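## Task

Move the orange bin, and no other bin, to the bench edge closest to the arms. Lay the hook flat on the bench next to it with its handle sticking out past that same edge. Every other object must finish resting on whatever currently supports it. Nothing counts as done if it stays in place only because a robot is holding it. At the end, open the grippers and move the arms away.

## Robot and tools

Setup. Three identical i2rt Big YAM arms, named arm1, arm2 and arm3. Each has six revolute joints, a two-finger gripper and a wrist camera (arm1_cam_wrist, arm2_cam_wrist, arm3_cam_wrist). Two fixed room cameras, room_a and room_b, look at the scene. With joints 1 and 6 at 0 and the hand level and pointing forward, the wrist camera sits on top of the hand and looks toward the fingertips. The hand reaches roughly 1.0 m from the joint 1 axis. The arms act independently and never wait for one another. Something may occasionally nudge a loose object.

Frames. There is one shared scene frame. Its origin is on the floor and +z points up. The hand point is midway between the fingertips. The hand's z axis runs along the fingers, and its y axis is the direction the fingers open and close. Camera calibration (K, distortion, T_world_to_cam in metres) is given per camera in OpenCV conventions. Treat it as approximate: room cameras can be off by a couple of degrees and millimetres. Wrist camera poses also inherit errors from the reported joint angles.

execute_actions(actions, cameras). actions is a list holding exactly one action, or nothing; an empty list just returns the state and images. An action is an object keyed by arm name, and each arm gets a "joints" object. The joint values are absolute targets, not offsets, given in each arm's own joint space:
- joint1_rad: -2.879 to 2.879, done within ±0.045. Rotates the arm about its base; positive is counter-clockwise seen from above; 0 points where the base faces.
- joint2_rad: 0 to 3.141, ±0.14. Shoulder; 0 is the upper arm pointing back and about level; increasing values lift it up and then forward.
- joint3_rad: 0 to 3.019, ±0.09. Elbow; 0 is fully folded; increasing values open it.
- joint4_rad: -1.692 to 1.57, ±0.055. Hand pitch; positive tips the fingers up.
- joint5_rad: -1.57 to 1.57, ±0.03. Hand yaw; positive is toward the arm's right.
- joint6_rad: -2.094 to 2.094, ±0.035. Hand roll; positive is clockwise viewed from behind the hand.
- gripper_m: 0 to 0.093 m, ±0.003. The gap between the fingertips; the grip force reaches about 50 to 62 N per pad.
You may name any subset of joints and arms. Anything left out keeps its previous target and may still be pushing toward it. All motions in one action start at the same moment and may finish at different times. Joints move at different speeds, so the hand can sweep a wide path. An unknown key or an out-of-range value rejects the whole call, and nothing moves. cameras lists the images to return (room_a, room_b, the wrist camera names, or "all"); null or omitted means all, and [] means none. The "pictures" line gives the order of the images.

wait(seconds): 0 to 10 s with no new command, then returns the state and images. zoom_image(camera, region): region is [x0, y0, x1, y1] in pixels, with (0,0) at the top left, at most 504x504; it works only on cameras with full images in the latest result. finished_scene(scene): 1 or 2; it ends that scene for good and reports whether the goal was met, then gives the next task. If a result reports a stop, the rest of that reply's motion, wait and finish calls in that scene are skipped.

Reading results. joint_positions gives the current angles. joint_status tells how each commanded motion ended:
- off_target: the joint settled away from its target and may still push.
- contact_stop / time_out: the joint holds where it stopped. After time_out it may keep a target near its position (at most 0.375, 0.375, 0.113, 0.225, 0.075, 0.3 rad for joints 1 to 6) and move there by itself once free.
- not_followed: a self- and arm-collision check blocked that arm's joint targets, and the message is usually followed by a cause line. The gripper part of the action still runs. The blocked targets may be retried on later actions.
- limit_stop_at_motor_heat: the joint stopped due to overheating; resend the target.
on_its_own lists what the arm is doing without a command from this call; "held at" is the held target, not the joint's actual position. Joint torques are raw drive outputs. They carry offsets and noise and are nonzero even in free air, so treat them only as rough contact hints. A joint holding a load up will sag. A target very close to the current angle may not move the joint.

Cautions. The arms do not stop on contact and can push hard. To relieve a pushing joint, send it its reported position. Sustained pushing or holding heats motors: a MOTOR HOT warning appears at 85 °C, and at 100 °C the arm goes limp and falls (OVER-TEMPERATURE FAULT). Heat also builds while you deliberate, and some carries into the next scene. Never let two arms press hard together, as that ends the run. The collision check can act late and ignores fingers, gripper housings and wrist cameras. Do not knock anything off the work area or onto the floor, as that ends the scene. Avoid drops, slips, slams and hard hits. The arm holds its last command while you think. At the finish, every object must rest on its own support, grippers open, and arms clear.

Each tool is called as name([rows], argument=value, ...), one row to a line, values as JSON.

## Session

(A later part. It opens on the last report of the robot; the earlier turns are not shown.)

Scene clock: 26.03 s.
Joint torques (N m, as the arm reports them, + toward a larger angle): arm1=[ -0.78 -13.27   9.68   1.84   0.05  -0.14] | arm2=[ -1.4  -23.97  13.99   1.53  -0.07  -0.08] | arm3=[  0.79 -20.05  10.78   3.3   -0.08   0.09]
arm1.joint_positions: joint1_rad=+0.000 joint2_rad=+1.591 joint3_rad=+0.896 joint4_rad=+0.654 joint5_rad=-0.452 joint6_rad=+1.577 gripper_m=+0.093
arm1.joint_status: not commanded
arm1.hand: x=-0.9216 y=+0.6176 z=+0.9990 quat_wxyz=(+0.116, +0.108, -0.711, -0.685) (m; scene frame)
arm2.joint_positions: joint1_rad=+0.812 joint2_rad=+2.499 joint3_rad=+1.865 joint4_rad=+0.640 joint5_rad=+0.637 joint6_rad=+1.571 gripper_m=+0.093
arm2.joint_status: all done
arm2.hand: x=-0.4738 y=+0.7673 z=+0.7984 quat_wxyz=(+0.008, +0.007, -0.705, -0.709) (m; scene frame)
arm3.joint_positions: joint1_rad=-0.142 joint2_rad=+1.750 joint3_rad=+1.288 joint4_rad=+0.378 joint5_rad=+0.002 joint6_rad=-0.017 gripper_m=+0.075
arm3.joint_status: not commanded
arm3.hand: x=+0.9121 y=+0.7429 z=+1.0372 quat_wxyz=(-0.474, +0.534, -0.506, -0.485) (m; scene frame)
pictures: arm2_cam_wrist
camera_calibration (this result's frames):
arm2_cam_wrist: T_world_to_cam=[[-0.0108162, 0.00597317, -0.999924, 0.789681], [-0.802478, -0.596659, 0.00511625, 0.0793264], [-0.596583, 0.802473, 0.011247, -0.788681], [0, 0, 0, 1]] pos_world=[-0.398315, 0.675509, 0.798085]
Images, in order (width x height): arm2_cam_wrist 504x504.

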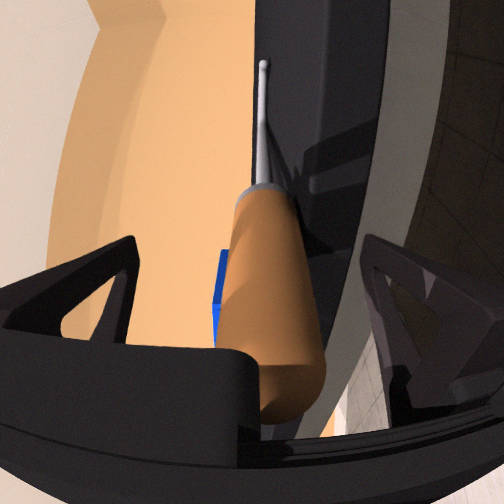

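execute_actions([
  {"arm2":{"joints":{"joint1_rad":0.829,"joint2_rad":2.53,"gripper_m":0.0}}},
], cameras=["arm2_cam_wrist"])

Scene clock: 26.87 s.
Joint torques (N m, as the arm reports them, + toward a larger angle): arm1=[ -0.77 -13.21   9.68   1.84   0.05  -0.14] | arm2=[ -1.07 -23.64  14.15   1.84  -0.07  -0.09] | arm3=[  0.79 -20.34  10.84   3.32  -0.08   0.09]
arm1.joint_positions: joint1_rad=+0.000 joint2_rad=+1.591 joint3_rad=+0.896 joint4_rad=+0.654 joint5_rad=-0.452 joint6_rad=+1.577 gripper_m=+0.093
arm1.joint_status: not commanded
arm1.hand: x=-0.9216 y=+0.6176 z=+0.9990 quat_wxyz=(+0.116, +0.108, -0.711, -0.685) (m; scene frame)
arm2.joint_positions: joint1_rad=+0.817 joint2_rad=+2.504 joint3_rad=+1.865 joint4_rad=+0.635 joint5_rad=+0.638 joint6_rad=+1.571 gripper_m=+0.031
arm2.joint_status: gripper_m off_target (ended at +0.031, target +0.000); the others done
arm2.hand: x=-0.4770 y=+0.7650 z=+0.7927 quat_wxyz=(+0.008, +0.010, -0.708, -0.706) (m; scene frame)
arm3.joint_positions: joint1_rad=-0.142 joint2_rad=+1.750 joint3_rad=+1.288 joint4_rad=+0.378 joint5_rad=+0.002 joint6_rad=-0.017 gripper_m=+0.075
arm3.joint_status: not commanded
arm3.hand: x=+0.9121 y=+0.7429 z=+1.0372 quat_wxyz=(-0.474, +0.534, -0.506, -0.485) (m; scene frame)
pictures: arm2_cam_wrist
camera_calibration (this result's frames):
arm2_cam_wrist: T_world_to_cam=[[-0.00503055, -0.00251884, -0.999984, 0.793213], [-0.800009, -0.599963, 0.00553578, 0.0787357], [-0.599967, 0.800024, 0.00100304, -0.780283], [0, 0, 0, 1]] pos_world=[-0.401165, 0.673481, 0.793548]
Images, in order (width x height): arm2_cam_wrist 504x504.

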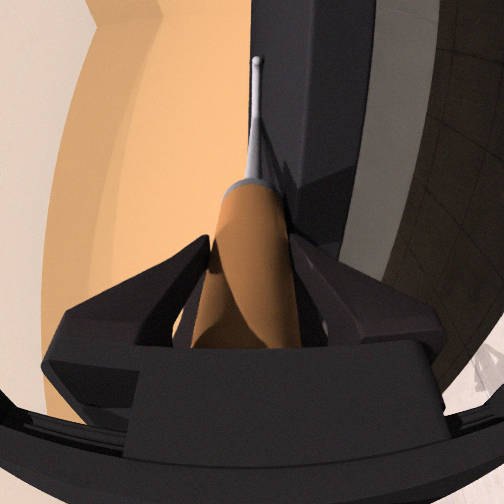

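execute_actions([
  {"arm2":{"joints":{"joint2_rad":2.2,"joint3_rad":1.955,"joint4_rad":0.42}}},
], cameras=["arm2_cam_wrist"])

Scene clock: 28.80 s.
Joint torques (N m, as the arm reports them, + toward a larger angle): arm1=[ -0.74 -13.23   9.69   1.84   0.05  -0.14] | arm2=[ -1.34 -25.56  16.54   2.73  -0.14  -0.09] | arm3=[  0.76 -20.01  10.81   3.39  -0.09   0.09]
arm1.joint_positions: joint1_rad=+0.000 joint2_rad=+1.591 joint3_rad=+0.896 joint4_rad=+0.654 joint5_rad=-0.452 joint6_rad=+1.577 gripper_m=+0.093
arm1.joint_status: not commanded
arm1.hand: x=-0.9216 y=+0.6176 z=+0.9990 quat_wxyz=(+0.116, +0.108, -0.711, -0.685) (m; scene frame)
arm2.joint_positions: joint1_rad=+0.819 joint2_rad=+2.222 joint3_rad=+1.904 joint4_rad=+0.402 joint5_rad=+0.638 joint6_rad=+1.572 gripper_m=+0.031
arm2.joint_status: all done
arm2.hand: x=-0.4754 y=+0.7597 z=+1.0089 quat_wxyz=(+0.027, -0.008, -0.683, -0.730) (m; scene frame)
arm3.joint_positions: joint1_rad=-0.142 joint2_rad=+1.750 joint3_rad=+1.288 joint4_rad=+0.378 joint5_rad=+0.002 joint6_rad=-0.017 gripper_m=+0.075
arm3.joint_status: not commanded
arm3.hand: x=+0.9121 y=+0.7429 z=+1.0372 quat_wxyz=(-0.474, +0.534, -0.506, -0.485) (m; scene frame)
pictures: arm2_cam_wrist
camera_calibration (this result's frames):
arm2_cam_wrist: T_world_to_cam=[[-0.0599429, 0.0670108, -0.99595, 0.926442], [-0.798865, -0.601462, 0.00761263, 0.0752994], [-0.598516, 0.796086, 0.089586, -0.860986], [0, 0, 0, 1]] pos_world=[-0.399626, 0.668627, 0.999249]
Images, in order (width x height): arm2_cam_wrist 504x504.

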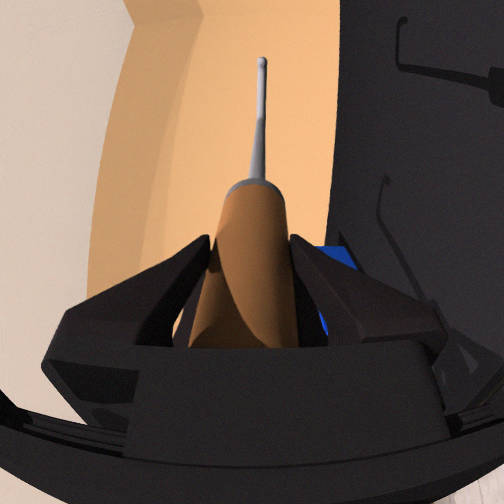

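execute_actions([
  {"arm2":{"joints":{"joint1_rad":-0.506,"joint5_rad":-0.66}},"arm3":{"joints":{"joint5_rad":0.66,"joint6_rad":0.0}}},
], cameras=["arm2_cam_wrist","room_a"])

Scene clock: 31.40 s.
Joint torques (N m, as the arm reports them, + toward a larger angle): arm1=[ -0.76 -13.23   9.69   1.84   0.05  -0.14] | arm2=[ -2.65 -26.89  16.56   2.94  -0.06  -0.09] | arm3=[  0.48 -19.73  10.71   3.28   0.11   0.08]
arm1.joint_positions: joint1_rad=+0.000 joint2_rad=+1.591 joint3_rad=+0.896 joint4_rad=+0.654 joint5_rad=-0.452 joint6_rad=+1.577 gripper_m=+0.093
arm1.joint_status: not commanded
arm1.hand: x=-0.9216 y=+0.6176 z=+0.9990 quat_wxyz=(+0.116, +0.108, -0.711, -0.685) (m; scene frame)
arm2.joint_positions: joint1_rad=-0.504 joint2_rad=+2.232 joint3_rad=+1.904 joint4_rad=+0.399 joint5_rad=-0.660 joint6_rad=+1.572 gripper_m=+0.031
arm2.joint_status: all done
arm2.hand: x=+0.4407 y=+0.7638 z=+1.0013 quat_wxyz=(-0.015, +0.017, -0.687, -0.727) (m; scene frame)
arm3.joint_positions: joint1_rad=-0.142 joint2_rad=+1.750 joint3_rad=+1.288 joint4_rad=+0.378 joint5_rad=+0.658 joint6_rad=-0.016 gripper_m=+0.075
arm3.joint_status: all done
arm3.hand: x=+1.0182 y=+0.7115 z=+1.0398 quat_wxyz=(-0.617, +0.355, -0.638, -0.294) (m; scene frame)
pictures: arm2_cam_wrist, room_a
camera_calibration (this result's frames):
arm2_cam_wrist: T_world_to_cam=[[0.0356278, 0.0574188, -0.997714, 0.940505], [-0.811999, -0.580314, -0.0623933, 0.869349], [-0.58257, 0.812366, 0.0259487, -0.271025], [0, 0, 0, 1]] pos_world=[0.514512, 0.670664, 0.99963]
Images, in order (width x height): arm2_cam_wrist 504x504, room_a 504x504.

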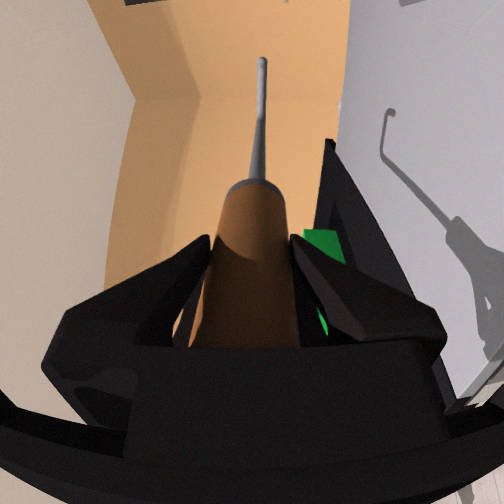

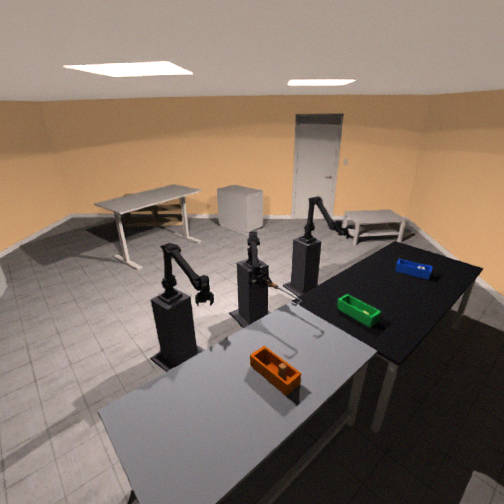

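execute_actions([
  {"arm2":{"joints":{"joint2_rad":2.465,"joint4_rad":0.645}}},
], cameras=["arm2_cam_wrist"])

Scene clock: 32.77 s.
Joint torques (N m, as the arm reports them, + toward a larger angle): arm1=[ -0.8  -13.22   9.69   1.83   0.05  -0.14] | arm2=[ -2.31 -29.28  14.96   2.81  -0.08  -0.1 ] | arm3=[  0.76 -19.95  10.64   3.25   0.09   0.09]
arm1.joint_positions: joint1_rad=+0.000 joint2_rad=+1.591 joint3_rad=+0.896 joint4_rad=+0.654 joint5_rad=-0.452 joint6_rad=+1.577 gripper_m=+0.093
arm1.joint_status: not commanded
arm1.hand: x=-0.9216 y=+0.6176 z=+0.9990 quat_wxyz=(+0.116, +0.108, -0.711, -0.685) (m; scene frame)
arm2.joint_positions: joint1_rad=-0.504 joint2_rad=+2.516 joint3_rad=+1.908 joint4_rad=+0.628 joint5_rad=-0.661 joint6_rad=+1.573 gripper_m=+0.031
arm2.joint_status: all done
arm2.hand: x=+0.4489 y=+0.7741 z=+0.8049 quat_wxyz=(-0.003, +0.005, -0.701, -0.713) (m; scene frame)
arm3.joint_positions: joint1_rad=-0.142 joint2_rad=+1.750 joint3_rad=+1.288 joint4_rad=+0.378 joint5_rad=+0.658 joint6_rad=-0.016 gripper_m=+0.075
arm3.joint_status: not commanded
arm3.hand: x=+1.0182 y=+0.7115 z=+1.0398 quat_wxyz=(-0.617, +0.355, -0.638, -0.294) (m; scene frame)
pictures: arm2_cam_wrist
camera_calibration (this result's frames):
arm2_cam_wrist: T_world_to_cam=[[0.00303858, 0.0166919, -0.999856, 0.791586], [-0.81301, -0.582121, -0.0121889, 0.831161], [-0.582241, 0.812931, 0.0118019, -0.258691], [0, 0, 0, 1]] pos_world=[0.522717, 0.680921, 0.804656]
Images, in order (width x height): arm2_cam_wrist 504x504.

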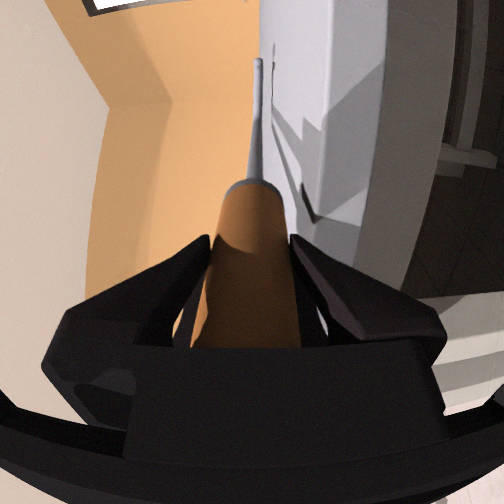

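execute_actions([
  {"arm2":{"joints":{"joint2_rad":2.54,"joint3_rad":1.93}}},
], cameras=["arm2_cam_wrist"])

Scene clock: 33.73 s.
Joint torques (N m, as the arm reports them, + toward a larger angle): arm1=[ -0.74 -13.23   9.69   1.83   0.05  -0.14] | arm2=[ -2.5  -25.07  12.73   2.76  -0.1   -0.11] | arm3=[  0.65 -19.63  10.67   3.19   0.11   0.08]
arm1.joint_positions: joint1_rad=+0.000 joint2_rad=+1.591 joint3_rad=+0.896 joint4_rad=+0.654 joint5_rad=-0.452 joint6_rad=+1.577 gripper_m=+0.093
arm1.joint_status: not commanded
arm1.hand: x=-0.9216 y=+0.6176 z=+0.9990 quat_wxyz=(+0.116, +0.108, -0.711, -0.685) (m; scene frame)
arm2.joint_positions: joint1_rad=-0.504 joint2_rad=+2.532 joint3_rad=+1.908 joint4_rad=+0.631 joint5_rad=-0.660 joint6_rad=+1.574 gripper_m=+0.031
arm2.joint_status: all done
arm2.hand: x=+0.4484 y=+0.7734 z=+0.7921 quat_wxyz=(+0.000, +0.002, -0.705, -0.709) (m; scene frame)
arm3.joint_positions: joint1_rad=-0.142 joint2_rad=+1.750 joint3_rad=+1.288 joint4_rad=+0.378 joint5_rad=+0.658 joint6_rad=-0.016 gripper_m=+0.075
arm3.joint_status: not commanded
arm3.hand: x=+1.0182 y=+0.7115 z=+1.0398 quat_wxyz=(-0.617, +0.355, -0.638, -0.294) (m; scene frame)
pictures: arm2_cam_wrist
camera_calibration (this result's frames):
arm2_cam_wrist: T_world_to_cam=[[-0.00518488, 0.00703333, -0.999962, 0.789961], [-0.813287, -0.581863, 0.000124367, 0.820432], [-0.58184, 0.813256, 0.008737, -0.256248], [0, 0, 0, 1]] pos_world=[0.522247, 0.680218, 0.792067]
Images, in order (width x height): arm2_cam_wrist 504x504.

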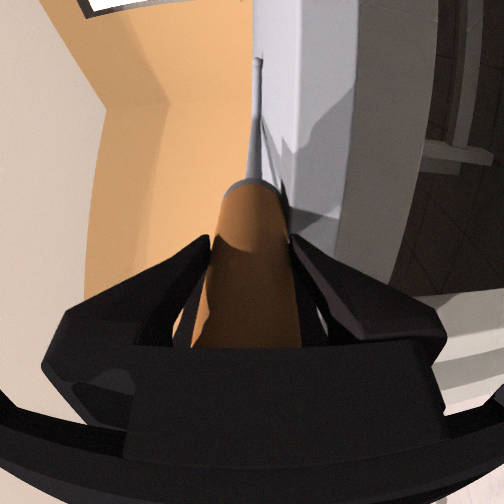

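execute_actions([
  {"arm2":{"joints":{"joint2_rad":2.535,"joint3_rad":1.915,"joint4_rad":0.632,"gripper_m":0.093}}},
], cameras=["arm2_cam_wrist"])

Scene clock: 34.57 s.
Joint torques (N m, as the arm reports them, + toward a larger angle): arm1=[ -0.77 -13.2    9.7    1.84   0.05  -0.14] | arm2=[ -2.62 -25.14  11.52   2.11  -0.08  -0.1 ] | arm3=[  0.64 -19.81  10.67   3.1    0.09   0.07]
arm1.joint_positions: joint1_rad=+0.000 joint2_rad=+1.591 joint3_rad=+0.896 joint4_rad=+0.654 joint5_rad=-0.452 joint6_rad=+1.577 gripper_m=+0.093
arm1.joint_status: not commanded
arm1.hand: x=-0.9216 y=+0.6176 z=+0.9990 quat_wxyz=(+0.116, +0.108, -0.711, -0.685) (m; scene frame)
arm2.joint_positions: joint1_rad=-0.504 joint2_rad=+2.532 joint3_rad=+1.908 joint4_rad=+0.631 joint5_rad=-0.660 joint6_rad=+1.574 gripper_m=+0.093
arm2.joint_status: all done
arm2.hand: x=+0.4484 y=+0.7734 z=+0.7921 quat_wxyz=(+0.000, +0.002, -0.705, -0.709) (m; scene frame)
arm3.joint_positions: joint1_rad=-0.142 joint2_rad=+1.750 joint3_rad=+1.288 joint4_rad=+0.378 joint5_rad=+0.658 joint6_rad=-0.016 gripper_m=+0.075
arm3.joint_status: not commanded
arm3.hand: x=+1.0182 y=+0.7115 z=+1.0398 quat_wxyz=(-0.617, +0.355, -0.638, -0.294) (m; scene frame)
pictures: arm2_cam_wrist
camera_calibration (this result's frames):
arm2_cam_wrist: T_world_to_cam=[[-0.00518488, 0.00703333, -0.999962, 0.789961], [-0.813287, -0.581863, 0.000124367, 0.820432], [-0.58184, 0.813256, 0.008737, -0.256248], [0, 0, 0, 1]] pos_world=[0.522247, 0.680218, 0.792067]
Images, in order (width x height): arm2_cam_wrist 504x504.

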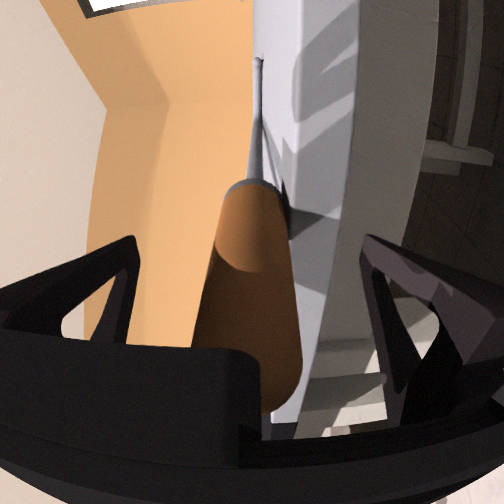

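execute_actions([
  {"arm2":{"joints":{"joint1_rad":-0.58,"joint5_rad":-0.465}},"arm3":{"joints":{"joint2_rad":1.95,"joint3_rad":1.65}}},
], cameras=[])

execute_actions([
  {"arm2":{"joints":{"joint2_rad":2.05,"joint3_rad":1.45}},"arm3":{"joints":{"joint2_rad":2.25,"joint3_rad":2.09}}},
], cameras=["room_a"])

Scene clock: 36.07 s.
Joint torques (N m, as the arm reports them, + toward a larger angle): arm1=[ -0.8  -13.22   9.7    1.83   0.05  -0.14] | arm2=[ -1.84 -25.6   11.58   2.16  -0.08  -0.11] | arm3=[  0.59 -24.71  14.17   3.03  -0.01   0.1 ]
arm1.joint_positions: joint1_rad=+0.000 joint2_rad=+1.591 joint3_rad=+0.896 joint4_rad=+0.654 joint5_rad=-0.452 joint6_rad=+1.577 gripper_m=+0.093
arm1.joint_status: not commanded
arm1.hand: x=-0.9216 y=+0.6176 z=+0.9990 quat_wxyz=(+0.116, +0.108, -0.711, -0.685) (m; scene frame)
arm2.joint_positions: joint1_rad=-0.590 joint2_rad=+2.532 joint3_rad=+1.908 joint4_rad=+0.631 joint5_rad=-0.466 joint6_rad=+1.574 gripper_m=+0.093
arm2.joint_status: all done
arm2.hand: x=+0.5456 y=+0.7250 z=+0.7924 quat_wxyz=(-0.099, -0.097, -0.698, -0.703) (m; scene frame)
arm3.joint_positions: joint1_rad=-0.142 joint2_rad=+1.963 joint3_rad=+1.598 joint4_rad=+0.382 joint5_rad=+0.660 joint6_rad=-0.016 gripper_m=+0.075
arm3.joint_status: all done
arm3.hand: x=+1.0149 y=+0.7998 z=+1.0591 quat_wxyz=(-0.633, +0.322, -0.624, -0.326) (m; scene frame)
pictures: none
No camera images: the call's "cameras" was empty. Leave "cameras" out to get every camera's image.

Scene clock: 37.63 s.
Joint torques (N m, as the arm reports them, + toward a larger angle): arm1=[ -0.79 -13.24   9.7    1.83   0.05  -0.14] | arm2=[ -1.41 -19.22  10.97   2.15  -0.07  -0.11] | arm3=[  0.67 -29.42  15.16   2.74  -0.07   0.08]
arm1.joint_positions: joint1_rad=+0.000 joint2_rad=+1.591 joint3_rad=+0.896 joint4_rad=+0.654 joint5_rad=-0.452 joint6_rad=+1.577 gripper_m=+0.093
arm1.joint_status: not commanded
arm1.hand: x=-0.9216 y=+0.6176 z=+0.9990 quat_wxyz=(+0.116, +0.108, -0.711, -0.685) (m; scene frame)
arm2.joint_positions: joint1_rad=-0.590 joint2_rad=+2.029 joint3_rad=+1.452 joint4_rad=+0.631 joint5_rad=-0.466 joint6_rad=+1.574 gripper_m=+0.093
arm2.joint_status: all done
arm2.hand: x=+0.4700 y=+0.6432 z=+0.9661 quat_wxyz=(-0.108, -0.087, -0.684, -0.716) (m; scene frame)
arm3.joint_positions: joint1_rad=-0.142 joint2_rad=+2.262 joint3_rad=+2.032 joint4_rad=+0.384 joint5_rad=+0.660 joint6_rad=-0.016 gripper_m=+0.075
arm3.joint_status: all done
arm3.hand: x=+1.0109 y=+0.8985 z=+1.0616 quat_wxyz=(-0.652, +0.277, -0.602, -0.368) (m; scene frame)
pictures: room_a
Images, in order (width x height): room_a 504x504.

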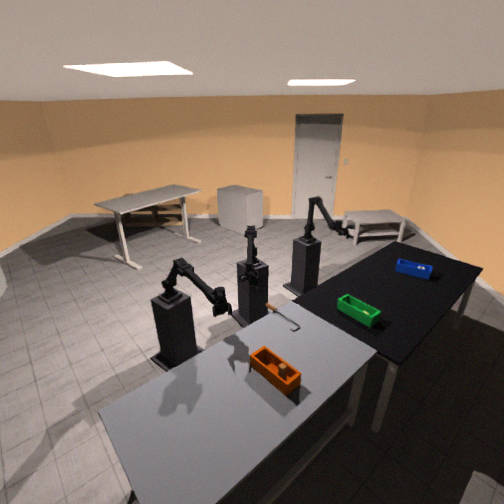

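execute_actions([
  {"arm2":{"joints":{"joint1_rad":0.0,"joint2_rad":1.7,"joint3_rad":1.0,"joint4_rad":0.7,"joint6_rad":0.6}},"arm3":{"joints":{"joint1_rad":0.49,"joint2_rad":2.43,"joint4_rad":0.45,"joint5_rad":0.67}}},
], cameras=["room_a","arm3_cam_wrist"])

Scene clock: 40.00 s.
Joint torques (N m, as the arm reports them, + toward a larger angle): arm1=[ -0.79 -13.25   9.69   1.83   0.05  -0.14] | arm2=[ -3.09 -13.63  10.39   2.46  -0.03  -0.21] | arm3=[ -0.23 -32.81  12.71   2.73  -0.05   0.06]
arm1.joint_positions: joint1_rad=+0.000 joint2_rad=+1.591 joint3_rad=+0.896 joint4_rad=+0.654 joint5_rad=-0.452 joint6_rad=+1.577 gripper_m=+0.093
arm1.joint_status: not commanded
arm1.hand: x=-0.9216 y=+0.6176 z=+0.9990 quat_wxyz=(+0.116, +0.108, -0.711, -0.685) (m; scene frame)
arm2.joint_positions: joint1_rad=+0.010 joint2_rad=+1.681 joint3_rad=+1.002 joint4_rad=+0.692 joint5_rad=-0.467 joint6_rad=+0.610 gripper_m=+0.093
arm2.joint_status: all done
arm2.hand: x=+0.0043 y=+0.6642 z=+0.9834 quat_wxyz=(-0.225, +0.423, -0.561, -0.674) (m; scene frame)
arm3.joint_positions: joint1_rad=+0.493 joint2_rad=+2.461 joint3_rad=+2.056 joint4_rad=+0.438 joint5_rad=+0.670 joint6_rad=-0.015 gripper_m=+0.075
arm3.joint_status: all done
arm3.hand: x=+0.4506 y=+0.7843 z=+0.9106 quat_wxyz=(-0.504, +0.492, -0.494, -0.510) (m; scene frame)
pictures: arm3_cam_wrist, room_a
camera_calibration (this result's frames):
arm3_cam_wrist: T_world_to_cam=[[0.999884, 0.0128223, 0.0082647, -0.470029], [0.0140849, -0.567871, -0.822997, 1.19559], [-0.00585942, 0.823018, -0.567985, -0.00241049], [0, 0, 0, 1]] pos_world=[0.45312, 0.68695, 0.986481]
Images, in order (width x height): arm3_cam_wrist 504x504, room_a 504x504.

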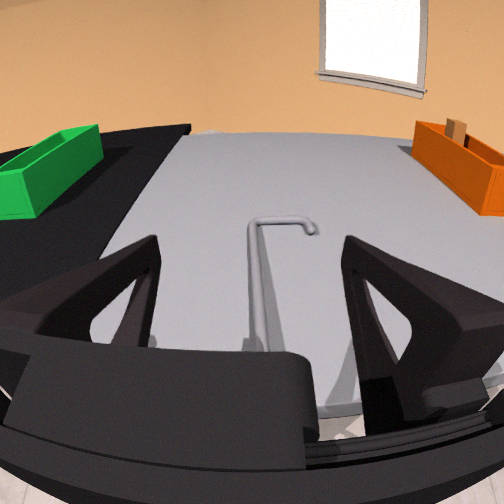

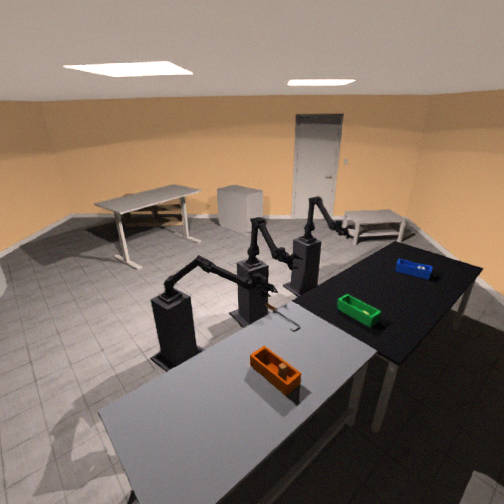

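execute_actions([
  {"arm2":{"joints":{"joint5_rad":0.0,"joint6_rad":-0.3}},"arm3":{"joints":{"joint1_rad":0.476,"joint2_rad":2.555,"joint4_rad":0.53,"joint5_rad":0.645}}},
], cameras=["arm3_cam_wrist"])

Scene clock: 42.13 s.
Joint torques (N m, as the arm reports them, + toward a larger angle): arm1=[ -0.81 -13.19   9.69   1.83   0.05  -0.14] | arm2=[ -3.19 -13.6   10.42   2.53  -0.01  -0.12] | arm3=[ -0.62 -30.74  12.35   3.03  -0.1    0.06]
arm1.joint_positions: joint1_rad=+0.000 joint2_rad=+1.591 joint3_rad=+0.896 joint4_rad=+0.654 joint5_rad=-0.452 joint6_rad=+1.577 gripper_m=+0.093
arm1.joint_status: not commanded
arm1.hand: x=-0.9216 y=+0.6176 z=+0.9990 quat_wxyz=(+0.116, +0.108, -0.711, -0.685) (m; scene frame)
arm2.joint_positions: joint1_rad=+0.010 joint2_rad=+1.681 joint3_rad=+1.002 joint4_rad=+0.692 joint5_rad=-0.002 joint6_rad=-0.290 gripper_m=+0.093
arm2.joint_status: all done
arm2.hand: x=+0.0832 y=+0.6714 z=+0.9838 quat_wxyz=(-0.600, +0.533, -0.458, -0.383) (m; scene frame)
arm3.joint_positions: joint1_rad=+0.483 joint2_rad=+2.555 joint3_rad=+2.056 joint4_rad=+0.512 joint5_rad=+0.647 joint6_rad=-0.015 gripper_m=+0.075
arm3.joint_status: all done
arm3.hand: x=+0.4543 y=+0.7898 z=+0.8411 quat_wxyz=(-0.500, +0.503, -0.491, -0.506) (m; scene frame)
pictures: arm3_cam_wrist
camera_calibration (this result's frames):
arm3_cam_wrist: T_world_to_cam=[[0.999437, 0.0260156, 0.021196, -0.494356], [0.0323656, -0.580489, -0.813625, 1.13527], [-0.00886291, 0.813852, -0.581004, -0.0267407], [0, 0, 0, 1]] pos_world=[0.457097, 0.693634, 0.918623]
Images, in order (width x height): arm3_cam_wrist 504x504.

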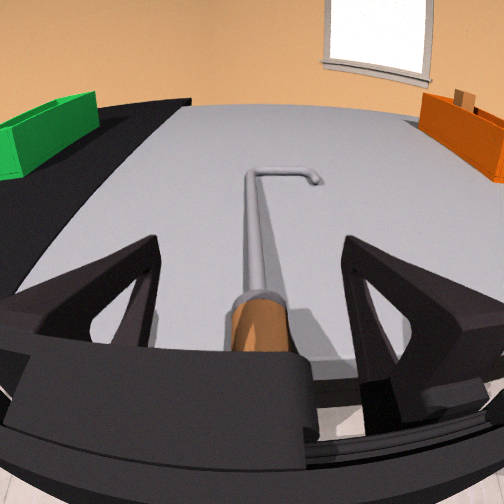

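execute_actions([
  {"arm2":{"joints":{"joint5_rad":0.3,"joint6_rad":-0.8}},"arm3":{"joints":{"joint1_rad":0.474,"joint2_rad":2.50,"joint3_rad":1.955,"joint4_rad":0.595,"joint5_rad":0.612}}},
], cameras=["arm3_cam_wrist"])

Scene clock: 44.57 s.
Joint torques (N m, as the arm reports them, + toward a larger angle): arm1=[ -0.72 -13.19   9.69   1.84   0.05  -0.14] | arm2=[ -3.12 -13.63  10.43   2.5   -0.01  -0.1 ] | arm3=[ -0.69 -32.23   9.46   3.09  -0.06   0.07]
arm1.joint_positions: joint1_rad=+0.000 joint2_rad=+1.591 joint3_rad=+0.896 joint4_rad=+0.654 joint5_rad=-0.452 joint6_rad=+1.577 gripper_m=+0.093
arm1.joint_status: not commanded
arm1.hand: x=-0.9216 y=+0.6176 z=+0.9990 quat_wxyz=(+0.116, +0.108, -0.711, -0.685) (m; scene frame)
arm2.joint_positions: joint1_rad=+0.010 joint2_rad=+1.681 joint3_rad=+1.002 joint4_rad=+0.692 joint5_rad=+0.297 joint6_rad=-0.789 gripper_m=+0.093
arm2.joint_status: all done
arm2.hand: x=+0.1324 y=+0.6567 z=+0.9838 quat_wxyz=(-0.701, +0.575, -0.404, -0.121) (m; scene frame)
arm3.joint_positions: joint1_rad=+0.483 joint2_rad=+2.530 joint3_rad=+1.949 joint4_rad=+0.574 joint5_rad=+0.614 joint6_rad=-0.015 gripper_m=+0.075
arm3.joint_status: all done
arm3.hand: x=+0.4608 y=+0.7740 z=+0.8199 quat_wxyz=(-0.491, +0.517, -0.483, -0.508) (m; scene frame)
pictures: arm3_cam_wrist
camera_calibration (this result's frames):
arm3_cam_wrist: T_world_to_cam=[[0.997719, 0.0595322, 0.0318242, -0.533843], [0.0608936, -0.590244, -0.804925, 1.0959], [-0.0291349, 0.805027, -0.592522, -0.000616556], [0, 0, 0, 1]] pos_world=[0.465874, 0.679127, 0.898744]
Images, in order (width x height): arm3_cam_wrist 504x504.

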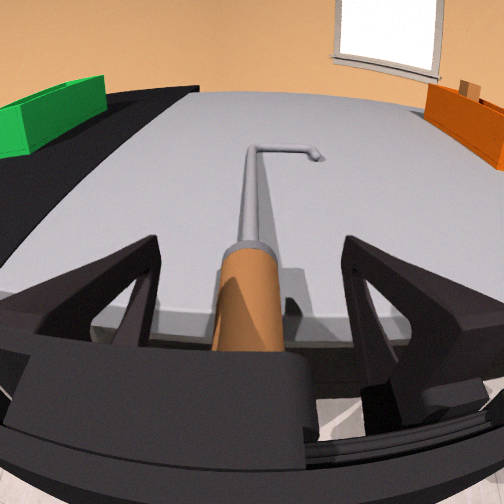

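execute_actions([
  {"arm2":{"joints":{"joint6_rad":-1.1}},"arm3":{"joints":{"joint2_rad":2.605,"joint4_rad":0.672}}},
], cameras=["arm3_cam_wrist","arm2_cam_wrist"])

Scene clock: 46.73 s.
Joint torques (N m, as the arm reports them, + toward a larger angle): arm1=[ -0.81 -13.2    9.69   1.84   0.05  -0.14] | arm2=[ -3.12 -13.57  10.46   2.52  -0.01  -0.08] | arm3=[ -0.96 -28.99   9.26   3.01  -0.09   0.08]
arm1.joint_positions: joint1_rad=+0.000 joint2_rad=+1.591 joint3_rad=+0.896 joint4_rad=+0.654 joint5_rad=-0.452 joint6_rad=+1.577 gripper_m=+0.093
arm1.joint_status: not commanded
arm1.hand: x=-0.9216 y=+0.6176 z=+0.9990 quat_wxyz=(+0.116, +0.108, -0.711, -0.685) (m; scene frame)
arm2.joint_positions: joint1_rad=+0.010 joint2_rad=+1.681 joint3_rad=+1.002 joint4_rad=+0.692 joint5_rad=+0.297 joint6_rad=-1.090 gripper_m=+0.093
arm2.joint_status: all done
arm2.hand: x=+0.1324 y=+0.6567 z=+0.9838 quat_wxyz=(-0.712, +0.629, -0.313, -0.015) (m; scene frame)
arm3.joint_positions: joint1_rad=+0.483 joint2_rad=+2.597 joint3_rad=+1.949 joint4_rad=+0.652 joint5_rad=+0.614 joint6_rad=-0.015 gripper_m=+0.075
arm3.joint_status: all done
arm3.hand: x=+0.4636 y=+0.7705 z=+0.7775 quat_wxyz=(-0.491, +0.513, -0.483, -0.512) (m; scene frame)
pictures: arm2_cam_wrist, arm3_cam_wrist
camera_calibration (this result's frames):
arm2_cam_wrist: T_world_to_cam=[[0.422485, -0.211794, 0.881277, -0.782827], [0.404417, -0.826111, -0.392414, 0.880809], [0.811143, 0.522192, -0.263366, -0.0724273], [0, 0, 0, 1]] pos_world=[0.0332676, 0.599669, 1.01645]
arm3_cam_wrist: T_world_to_cam=[[0.997915, 0.0592817, 0.0255263, -0.530074], [0.0553767, -0.583215, -0.810428, 1.06093], [-0.0331563, 0.810152, -0.585281, -0.0304904], [0, 0, 0, 1]] pos_world=[0.469207, 0.674874, 0.855492]
Images, in order (width x height): arm2_cam_wrist 504x504, arm3_cam_wrist 504x504.

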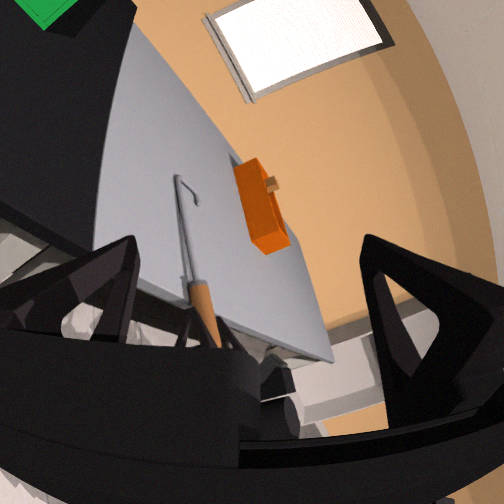

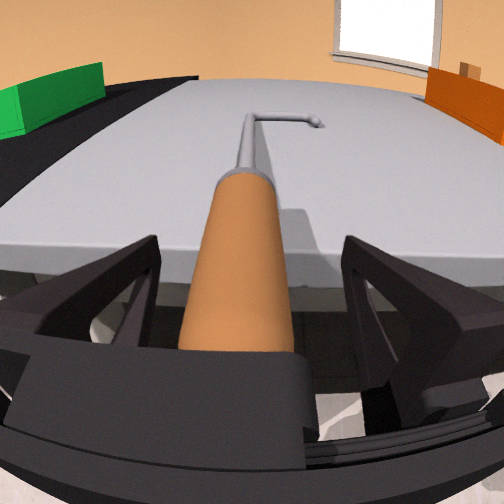

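execute_actions([
  {"arm3":{"joints":{"joint1_rad":0.495,"joint2_rad":2.615,"gripper_m":0.0}}},
], cameras=["arm3_cam_wrist","arm2_cam_wrist"])

Scene clock: 47.57 s.
Joint torques (N m, as the arm reports them, + toward a larger angle): arm1=[ -0.73 -13.2    9.7    1.84   0.05  -0.14] | arm2=[ -3.24 -13.6   10.45   2.54  -0.01  -0.09] | arm3=[  1.1  -28.27   9.26   3.08  -0.04   0.06]
arm1.joint_positions: joint1_rad=+0.000 joint2_rad=+1.591 joint3_rad=+0.896 joint4_rad=+0.654 joint5_rad=-0.452 joint6_rad=+1.577 gripper_m=+0.093
arm1.joint_status: not commanded
arm1.hand: x=-0.9216 y=+0.6176 z=+0.9990 quat_wxyz=(+0.116, +0.108, -0.711, -0.685) (m; scene frame)
arm2.joint_positions: joint1_rad=+0.010 joint2_rad=+1.681 joint3_rad=+1.002 joint4_rad=+0.692 joint5_rad=+0.297 joint6_rad=-1.090 gripper_m=+0.093
arm2.joint_status: not commanded
arm2.hand: x=+0.1324 y=+0.6567 z=+0.9838 quat_wxyz=(-0.712, +0.629, -0.313, -0.015) (m; scene frame)
arm3.joint_positions: joint1_rad=+0.484 joint2_rad=+2.597 joint3_rad=+1.949 joint4_rad=+0.653 joint5_rad=+0.613 joint6_rad=-0.015 gripper_m=+0.031
arm3.joint_status: gripper_m off_target (ended at +0.031, target +0.000); the others done
arm3.hand: x=+0.4623 y=+0.7697 z=+0.7776 quat_wxyz=(-0.491, +0.514, -0.482, -0.513) (m; scene frame)
pictures: arm2_cam_wrist, arm3_cam_wrist
camera_calibration (this result's frames):
arm2_cam_wrist: T_world_to_cam=[[0.42218, -0.211653, 0.881458, -0.783057], [0.404548, -0.826177, -0.392139, 0.880565], [0.811237, 0.522145, -0.263172, -0.0726004], [0, 0, 0, 1]] pos_world=[0.0332561, 0.599675, 1.01643]
arm3_cam_wrist: T_world_to_cam=[[0.997782, 0.0615578, 0.0253194, -0.53026], [0.0565279, -0.582837, -0.810621, 1.05996], [-0.0351429, 0.810254, -0.585024, -0.0292479], [0, 0, 0, 1]] pos_world=[0.468139, 0.674126, 0.855544]
Images, in order (width x height): arm2_cam_wrist 504x504, arm3_cam_wrist 504x504.

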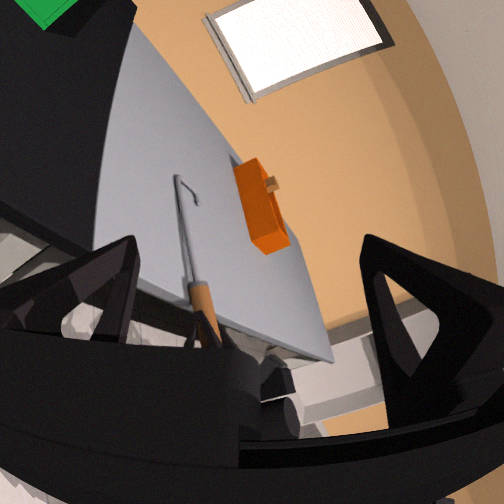

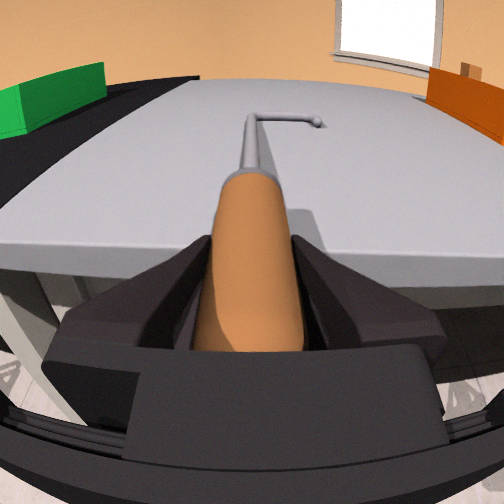

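execute_actions([
  {"arm3":{"joints":{"joint1_rad":0.485,"joint2_rad":2.49,"joint4_rad":0.62,"joint6_rad":0.65}}},
], cameras=["arm3_cam_wrist","arm2_cam_wrist"])

Scene clock: 49.43 s.
Joint torques (N m, as the arm reports them, + toward a larger angle): arm1=[ -0.77 -13.25   9.69   1.83   0.05  -0.14] | arm2=[ -3.1  -13.51  10.46   2.51  -0.02  -0.08] | arm3=[ -0.17 -35.06   9.89   2.26  -0.1    0.18]
arm1.joint_positions: joint1_rad=+0.000 joint2_rad=+1.591 joint3_rad=+0.896 joint4_rad=+0.654 joint5_rad=-0.452 joint6_rad=+1.577 gripper_m=+0.093
arm1.joint_status: not commanded
arm1.hand: x=-0.9216 y=+0.6176 z=+0.9990 quat_wxyz=(+0.116, +0.108, -0.711, -0.685) (m; scene frame)
arm2.joint_positions: joint1_rad=+0.010 joint2_rad=+1.681 joint3_rad=+1.002 joint4_rad=+0.692 joint5_rad=+0.297 joint6_rad=-1.090 gripper_m=+0.093
arm2.joint_status: not commanded
arm2.hand: x=+0.1324 y=+0.6567 z=+0.9838 quat_wxyz=(-0.712, +0.629, -0.313, -0.015) (m; scene frame)
arm3.joint_positions: joint1_rad=+0.484 joint2_rad=+2.548 joint3_rad=+1.943 joint4_rad=+0.617 joint5_rad=+0.615 joint6_rad=+0.617 gripper_m=+0.031
arm3.joint_status: all done
arm3.hand: x=+0.4611 y=+0.7715 z=+0.8097 quat_wxyz=(-0.307, +0.336, -0.617, -0.642) (m; scene frame)
pictures: arm2_cam_wrist, arm3_cam_wrist
camera_calibration (this result's frames):
arm2_cam_wrist: T_world_to_cam=[[0.42218, -0.211653, 0.881458, -0.783057], [0.404548, -0.826177, -0.392139, 0.880565], [0.811237, 0.522145, -0.263172, -0.0726004], [0, 0, 0, 1]] pos_world=[0.0332561, 0.599675, 1.01643]
arm3_cam_wrist: T_world_to_cam=[[0.817533, 0.0584153, -0.572912, 0.0398968], [-0.427381, -0.605253, -0.671576, 1.21499], [-0.385987, 0.793887, -0.469848, 0.0692246], [0, 0, 0, 1]] pos_world=[0.513368, 0.678091, 0.871344]
Images, in order (width x height): arm2_cam_wrist 504x504, arm3_cam_wrist 504x504.

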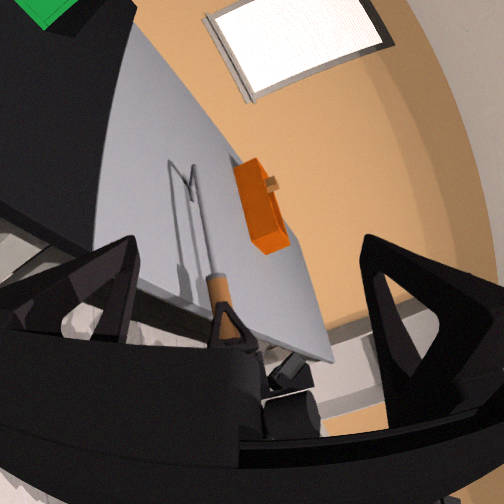

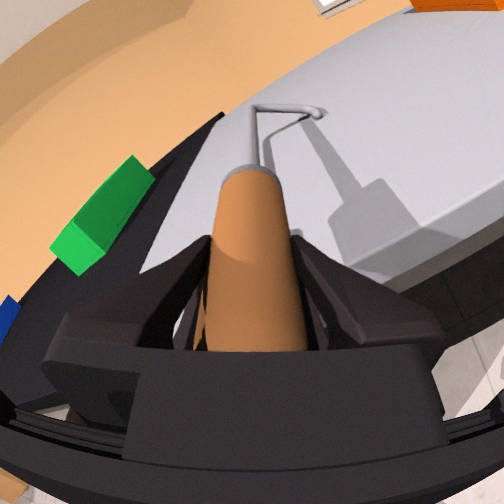

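execute_actions([
  {"arm3":{"joints":{"joint2_rad":2.42,"joint4_rad":0.565,"joint6_rad":1.59}}},
], cameras=["arm3_cam_wrist","arm2_cam_wrist"])

Scene clock: 52.07 s.
Joint torques (N m, as the arm reports them, + toward a larger angle): arm1=[ -0.78 -13.18   9.7    1.83   0.05  -0.14] | arm2=[ -3.09 -13.61  10.45   2.49  -0.01  -0.1 ] | arm3=[  0.28 -35.54  10.75   2.73  -0.1    0.01]
arm1.joint_positions: joint1_rad=+0.000 joint2_rad=+1.591 joint3_rad=+0.896 joint4_rad=+0.654 joint5_rad=-0.452 joint6_rad=+1.577 gripper_m=+0.093
arm1.joint_status: not commanded
arm1.hand: x=-0.9216 y=+0.6176 z=+0.9990 quat_wxyz=(+0.116, +0.108, -0.711, -0.685) (m; scene frame)
arm2.joint_positions: joint1_rad=+0.010 joint2_rad=+1.681 joint3_rad=+1.002 joint4_rad=+0.692 joint5_rad=+0.297 joint6_rad=-1.090 gripper_m=+0.093
arm2.joint_status: not commanded
arm2.hand: x=+0.1324 y=+0.6567 z=+0.9838 quat_wxyz=(-0.712, +0.629, -0.313, -0.015) (m; scene frame)
arm3.joint_positions: joint1_rad=+0.484 joint2_rad=+2.489 joint3_rad=+1.936 joint4_rad=+0.552 joint5_rad=+0.615 joint6_rad=+1.570 gripper_m=+0.031
arm3.joint_status: all done
arm3.hand: x=+0.4605 y=+0.7723 z=+0.8443 quat_wxyz=(+0.019, +0.018, -0.706, -0.708) (m; scene frame)
pictures: arm2_cam_wrist, arm3_cam_wrist
camera_calibration (this result's frames):
arm2_cam_wrist: T_world_to_cam=[[0.42218, -0.211653, 0.881458, -0.783057], [0.404548, -0.826177, -0.392139, 0.880565], [0.811237, 0.522145, -0.263172, -0.0726004], [0, 0, 0, 1]] pos_world=[0.0332561, 0.599675, 1.01643]
arm3_cam_wrist: T_world_to_cam=[[0.0134981, 0.0118182, -0.999839, 0.826856], [-0.77451, -0.632308, -0.01793, 0.867311], [-0.632418, 0.774627, 0.000618327, -0.184245], [0, 0, 0, 1]] pos_world=[0.54406, 0.681356, 0.842388]
Images, in order (width x height): arm2_cam_wrist 504x504, arm3_cam_wrist 504x504.

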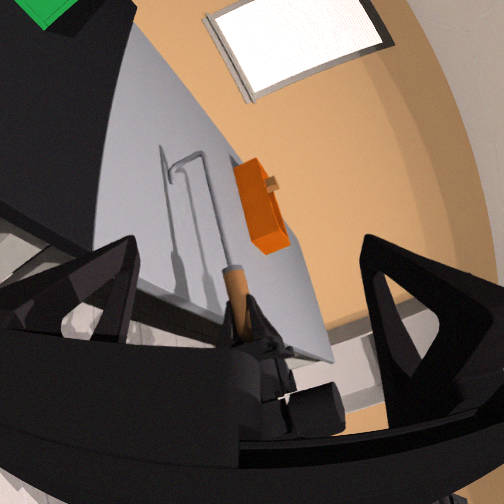

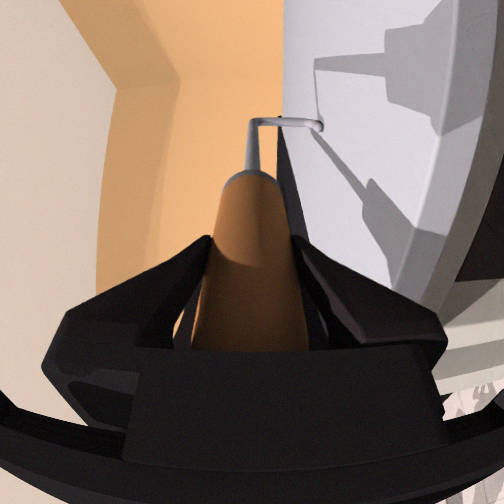

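execute_actions([
  {"arm3":{"joints":{"joint2_rad":2.13,"joint4_rad":0.46}},"arm2":{"joints":{"joint6_rad":-1.45}}},
], cameras=["arm3_cam_wrist"])

Scene clock: 54.10 s.
Joint torques (N m, as the arm reports them, + toward a larger angle): arm1=[ -0.71 -13.21   9.69   1.82   0.05  -0.14] | arm2=[ -3.2  -13.62  10.44   2.51  -0.02  -0.08] | arm3=[ -0.24 -29.89  13.98   3.64  -0.14  -0.02]
arm1.joint_positions: joint1_rad=+0.000 joint2_rad=+1.591 joint3_rad=+0.896 joint4_rad=+0.654 joint5_rad=-0.452 joint6_rad=+1.577 gripper_m=+0.093
arm1.joint_status: not commanded
arm1.hand: x=-0.9216 y=+0.6176 z=+0.9990 quat_wxyz=(+0.116, +0.108, -0.711, -0.685) (m; scene frame)
arm2.joint_positions: joint1_rad=+0.010 joint2_rad=+1.681 joint3_rad=+1.002 joint4_rad=+0.692 joint5_rad=+0.297 joint6_rad=-1.440 gripper_m=+0.093
arm2.joint_status: all done
arm2.hand: x=+0.1324 y=+0.6567 z=+0.9838 quat_wxyz=(-0.703, +0.674, -0.199, +0.109) (m; scene frame)
arm3.joint_positions: joint1_rad=+0.484 joint2_rad=+2.161 joint3_rad=+1.906 joint4_rad=+0.427 joint5_rad=+0.614 joint6_rad=+1.573 gripper_m=+0.031
arm3.joint_status: all done
arm3.hand: x=+0.4818 y=+0.7452 z=+1.0861 quat_wxyz=(+0.057, -0.019, -0.654, -0.754) (m; scene frame)
pictures: arm3_cam_wrist
camera_calibration (this result's frames):
arm3_cam_wrist: T_world_to_cam=[[-0.0952645, 0.146449, -0.98462, 1.00421], [-0.776158, -0.630263, -0.0186481, 0.871051], [-0.623301, 0.762444, 0.173709, -0.333259], [0, 0, 0, 1]] pos_world=[0.564018, 0.656017, 1.0629]
Images, in order (width x height): arm3_cam_wrist 504x504.

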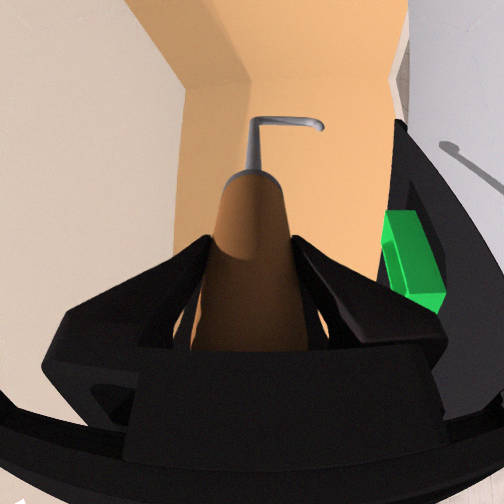

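execute_actions([
  {"arm3":{"joints":{"joint1_rad":-0.145,"joint3_rad":1.84,"joint5_rad":0.045}},"arm2":{"joints":{"joint1_rad":-0.3,"joint5_rad":0.11}}},
], cameras=["arm3_cam_wrist","arm2_cam_wrist","room_a"])

Scene clock: 56.63 s.
Joint torques (N m, as the arm reports them, + toward a larger angle): arm1=[ -0.77 -13.23   9.69   1.84   0.05  -0.14] | arm2=[ -1.53 -13.64  10.46   2.52  -0.17  -0.08] | arm3=[  0.49 -31.83  13.13   3.8   -0.06  -0.06]
arm1.joint_positions: joint1_rad=+0.000 joint2_rad=+1.591 joint3_rad=+0.896 joint4_rad=+0.654 joint5_rad=-0.452 joint6_rad=+1.577 gripper_m=+0.093
arm1.joint_status: not commanded
arm1.hand: x=-0.9216 y=+0.6176 z=+0.9990 quat_wxyz=(+0.116, +0.108, -0.711, -0.685) (m; scene frame)
arm2.joint_positions: joint1_rad=-0.308 joint2_rad=+1.681 joint3_rad=+1.002 joint4_rad=+0.692 joint5_rad=+0.112 joint6_rad=-1.440 gripper_m=+0.093
arm2.joint_status: all done
arm2.hand: x=+0.3044 y=+0.5978 z=+0.9842 quat_wxyz=(-0.695, +0.659, -0.243, +0.157) (m; scene frame)
arm3.joint_positions: joint1_rad=-0.151 joint2_rad=+2.187 joint3_rad=+1.803 joint4_rad=+0.427 joint5_rad=+0.046 joint6_rad=+1.576 gripper_m=+0.031
arm3.joint_status: all done
arm3.hand: x=+0.9215 y=+0.8959 z=+1.0047 quat_wxyz=(-0.002, -0.008, -0.691, -0.723) (m; scene frame)
pictures: arm2_cam_wrist, arm3_cam_wrist, room_a
camera_calibration (this result's frames):
arm2_cam_wrist: T_world_to_cam=[[0.110015, -0.0869711, 0.990117, -0.954953], [0.363609, -0.92359, -0.121529, 0.566865], [0.925032, 0.373386, -0.0699857, -0.317223], [0, 0, 0, 1]] pos_world=[0.192384, 0.558944, 0.992206]
arm3_cam_wrist: T_world_to_cam=[[0.00739666, 0.0527381, -0.998581, 0.947284], [-0.814911, -0.578431, -0.0365849, 1.3131], [-0.57954, 0.814025, 0.0386984, -0.110839], [0, 0, 0, 1]] pos_world=[0.998818, 0.799806, 0.998268]
Images, in order (width x height): arm2_cam_wrist 504x504, arm3_cam_wrist 504x504, room_a 504x504.

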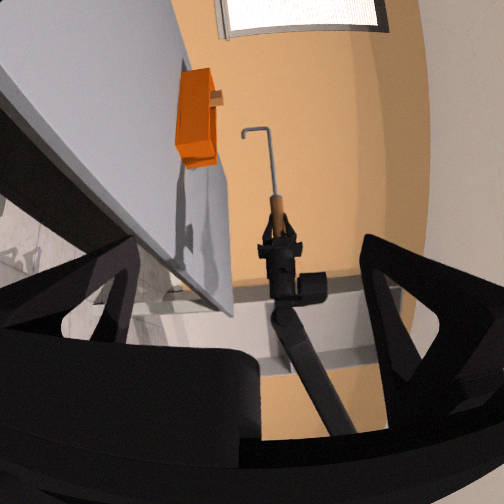

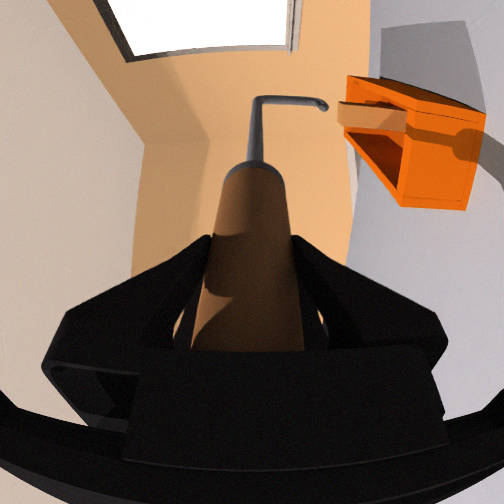

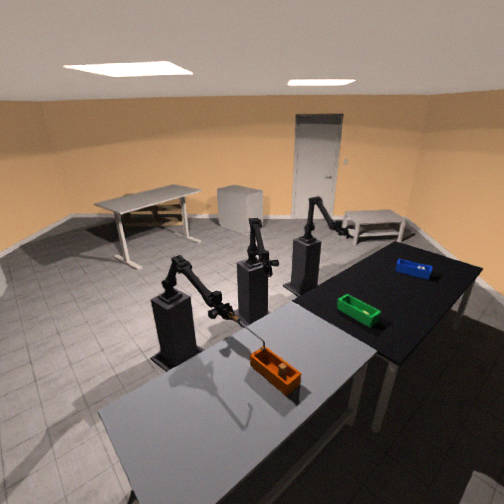

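execute_actions([
  {"arm3":{"joints":{"joint1_rad":-0.137,"joint2_rad":2.225,"joint4_rad":0.51,"joint5_rad":-0.015}}},
], cameras=["arm3_cam_wrist","arm2_cam_wrist"])

Scene clock: 58.67 s.
Joint torques (N m, as the arm reports them, + toward a larger angle): arm1=[ -0.78 -13.22   9.7    1.84   0.05  -0.14] | arm2=[ -1.5  -13.68  10.46   2.57  -0.18  -0.08] | arm3=[  0.8  -32.43  12.83   4.87  -0.01  -0.06]
arm1.joint_positions: joint1_rad=+0.000 joint2_rad=+1.591 joint3_rad=+0.896 joint4_rad=+0.654 joint5_rad=-0.452 joint6_rad=+1.577 gripper_m=+0.093
arm1.joint_status: not commanded
arm1.hand: x=-0.9216 y=+0.6176 z=+0.9990 quat_wxyz=(+0.116, +0.108, -0.711, -0.685) (m; scene frame)
arm2.joint_positions: joint1_rad=-0.308 joint2_rad=+1.681 joint3_rad=+1.002 joint4_rad=+0.692 joint5_rad=+0.112 joint6_rad=-1.440 gripper_m=+0.093
arm2.joint_status: not commanded
arm2.hand: x=+0.3044 y=+0.5978 z=+0.9842 quat_wxyz=(-0.695, +0.659, -0.243, +0.157) (m; scene frame)
arm3.joint_positions: joint1_rad=-0.142 joint2_rad=+2.275 joint3_rad=+1.803 joint4_rad=+0.454 joint5_rad=-0.015 joint6_rad=+1.576 gripper_m=+0.031
arm3.joint_status: joint4_rad time_out (moved +0.027 of +0.083); the others done
arm3.on_its_own: joint4_rad reads +0.454 and still pushes toward +0.510 since a time_out
arm3.hand: x=+0.9023 y=+0.9044 z=+0.9347 quat_wxyz=(+0.022, +0.017, -0.712, -0.701) (m; scene frame)
pictures: arm2_cam_wrist, arm3_cam_wrist
camera_calibration (this result's frames):
arm2_cam_wrist: T_world_to_cam=[[0.110015, -0.0869711, 0.990117, -0.954953], [0.363609, -0.92359, -0.121529, 0.566865], [0.925032, 0.373386, -0.0699857, -0.317223], [0, 0, 0, 1]] pos_world=[0.192384, 0.558944, 0.992206]
arm3_cam_wrist: T_world_to_cam=[[0.00851341, -0.00673106, -0.999941, 0.931072], [-0.772138, -0.635451, -0.0022964, 1.28072], [-0.635398, 0.772112, -0.0106072, 0.00821103], [0, 0, 0, 1]] pos_world=[0.986187, 0.813765, 0.934045]
Images, in order (width x height): arm2_cam_wrist 504x504, arm3_cam_wrist 504x504.

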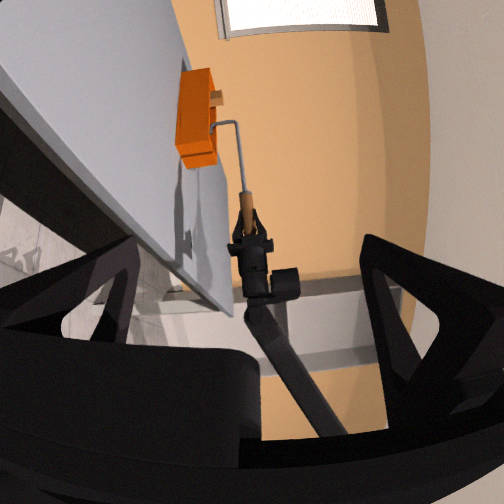

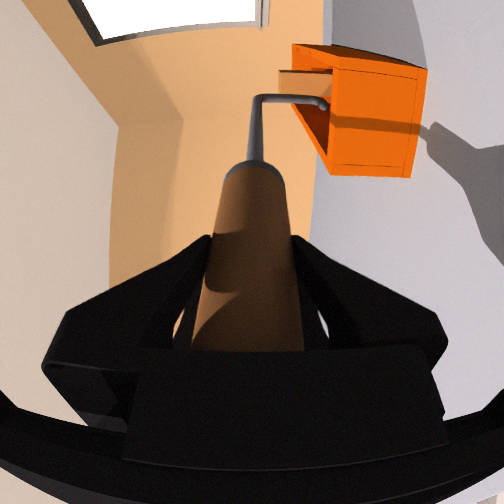

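execute_actions([
  {"arm3":{"joints":{"joint2_rad":2.305,"joint4_rad":0.555}}},
], cameras=["arm3_cam_wrist","arm2_cam_wrist"])

Scene clock: 60.70 s.
Joint torques (N m, as the arm reports them, + toward a larger angle): arm1=[ -0.82 -13.22   9.69   1.85   0.05  -0.14] | arm2=[ -1.59 -13.64  10.46   2.51  -0.18  -0.07] | arm3=[  0.5  -32.82  12.47   4.94  -0.01  -0.05]
arm1.joint_positions: joint1_rad=+0.000 joint2_rad=+1.591 joint3_rad=+0.896 joint4_rad=+0.654 joint5_rad=-0.452 joint6_rad=+1.577 gripper_m=+0.093
arm1.joint_status: not commanded
arm1.hand: x=-0.9216 y=+0.6176 z=+0.9990 quat_wxyz=(+0.116, +0.108, -0.711, -0.685) (m; scene frame)
arm2.joint_positions: joint1_rad=-0.308 joint2_rad=+1.681 joint3_rad=+1.002 joint4_rad=+0.692 joint5_rad=+0.112 joint6_rad=-1.440 gripper_m=+0.093
arm2.joint_status: not commanded
arm2.hand: x=+0.3044 y=+0.5978 z=+0.9842 quat_wxyz=(-0.695, +0.659, -0.243, +0.157) (m; scene frame)
arm3.joint_positions: joint1_rad=-0.142 joint2_rad=+2.350 joint3_rad=+1.803 joint4_rad=+0.498 joint5_rad=-0.015 joint6_rad=+1.576 gripper_m=+0.031
arm3.joint_status: joint4_rad time_out (moved +0.044 of +0.101); the others done
arm3.on_its_own: joint4_rad reads +0.498 and still pushes toward +0.555 since a time_out
arm3.hand: x=+0.9020 y=+0.9079 z=+0.8786 quat_wxyz=(+0.022, +0.017, -0.723, -0.690) (m; scene frame)
pictures: arm2_cam_wrist, arm3_cam_wrist
camera_calibration (this result's frames):
arm2_cam_wrist: T_world_to_cam=[[0.110015, -0.0869711, 0.990117, -0.954953], [0.363609, -0.92359, -0.121529, 0.566865], [0.925032, 0.373386, -0.0699857, -0.317223], [0, 0, 0, 1]] pos_world=[0.192384, 0.558944, 0.992206]
arm3_cam_wrist: T_world_to_cam=[[0.00980991, -0.0383556, -0.999216, 0.901955], [-0.772101, -0.635277, 0.0168054, 1.2656], [-0.635424, 0.771331, -0.0358464, 0.0277017], [0, 0, 0, 1]] pos_world=[0.985924, 0.817233, 0.880972]
Images, in order (width x height): arm2_cam_wrist 504x504, arm3_cam_wrist 504x504.

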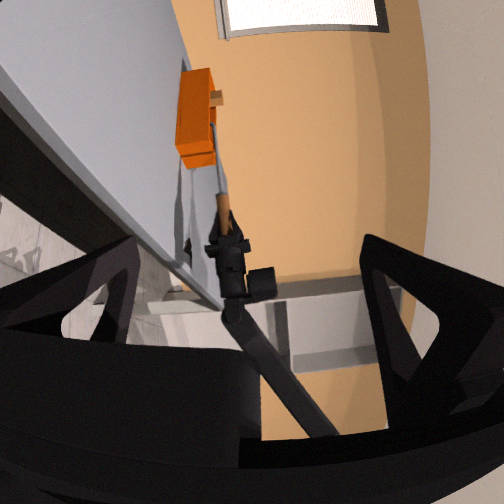

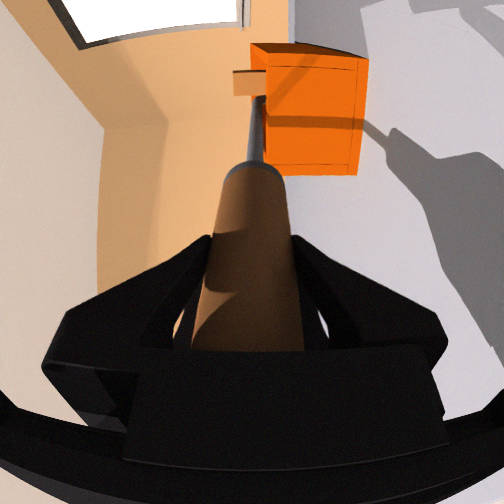

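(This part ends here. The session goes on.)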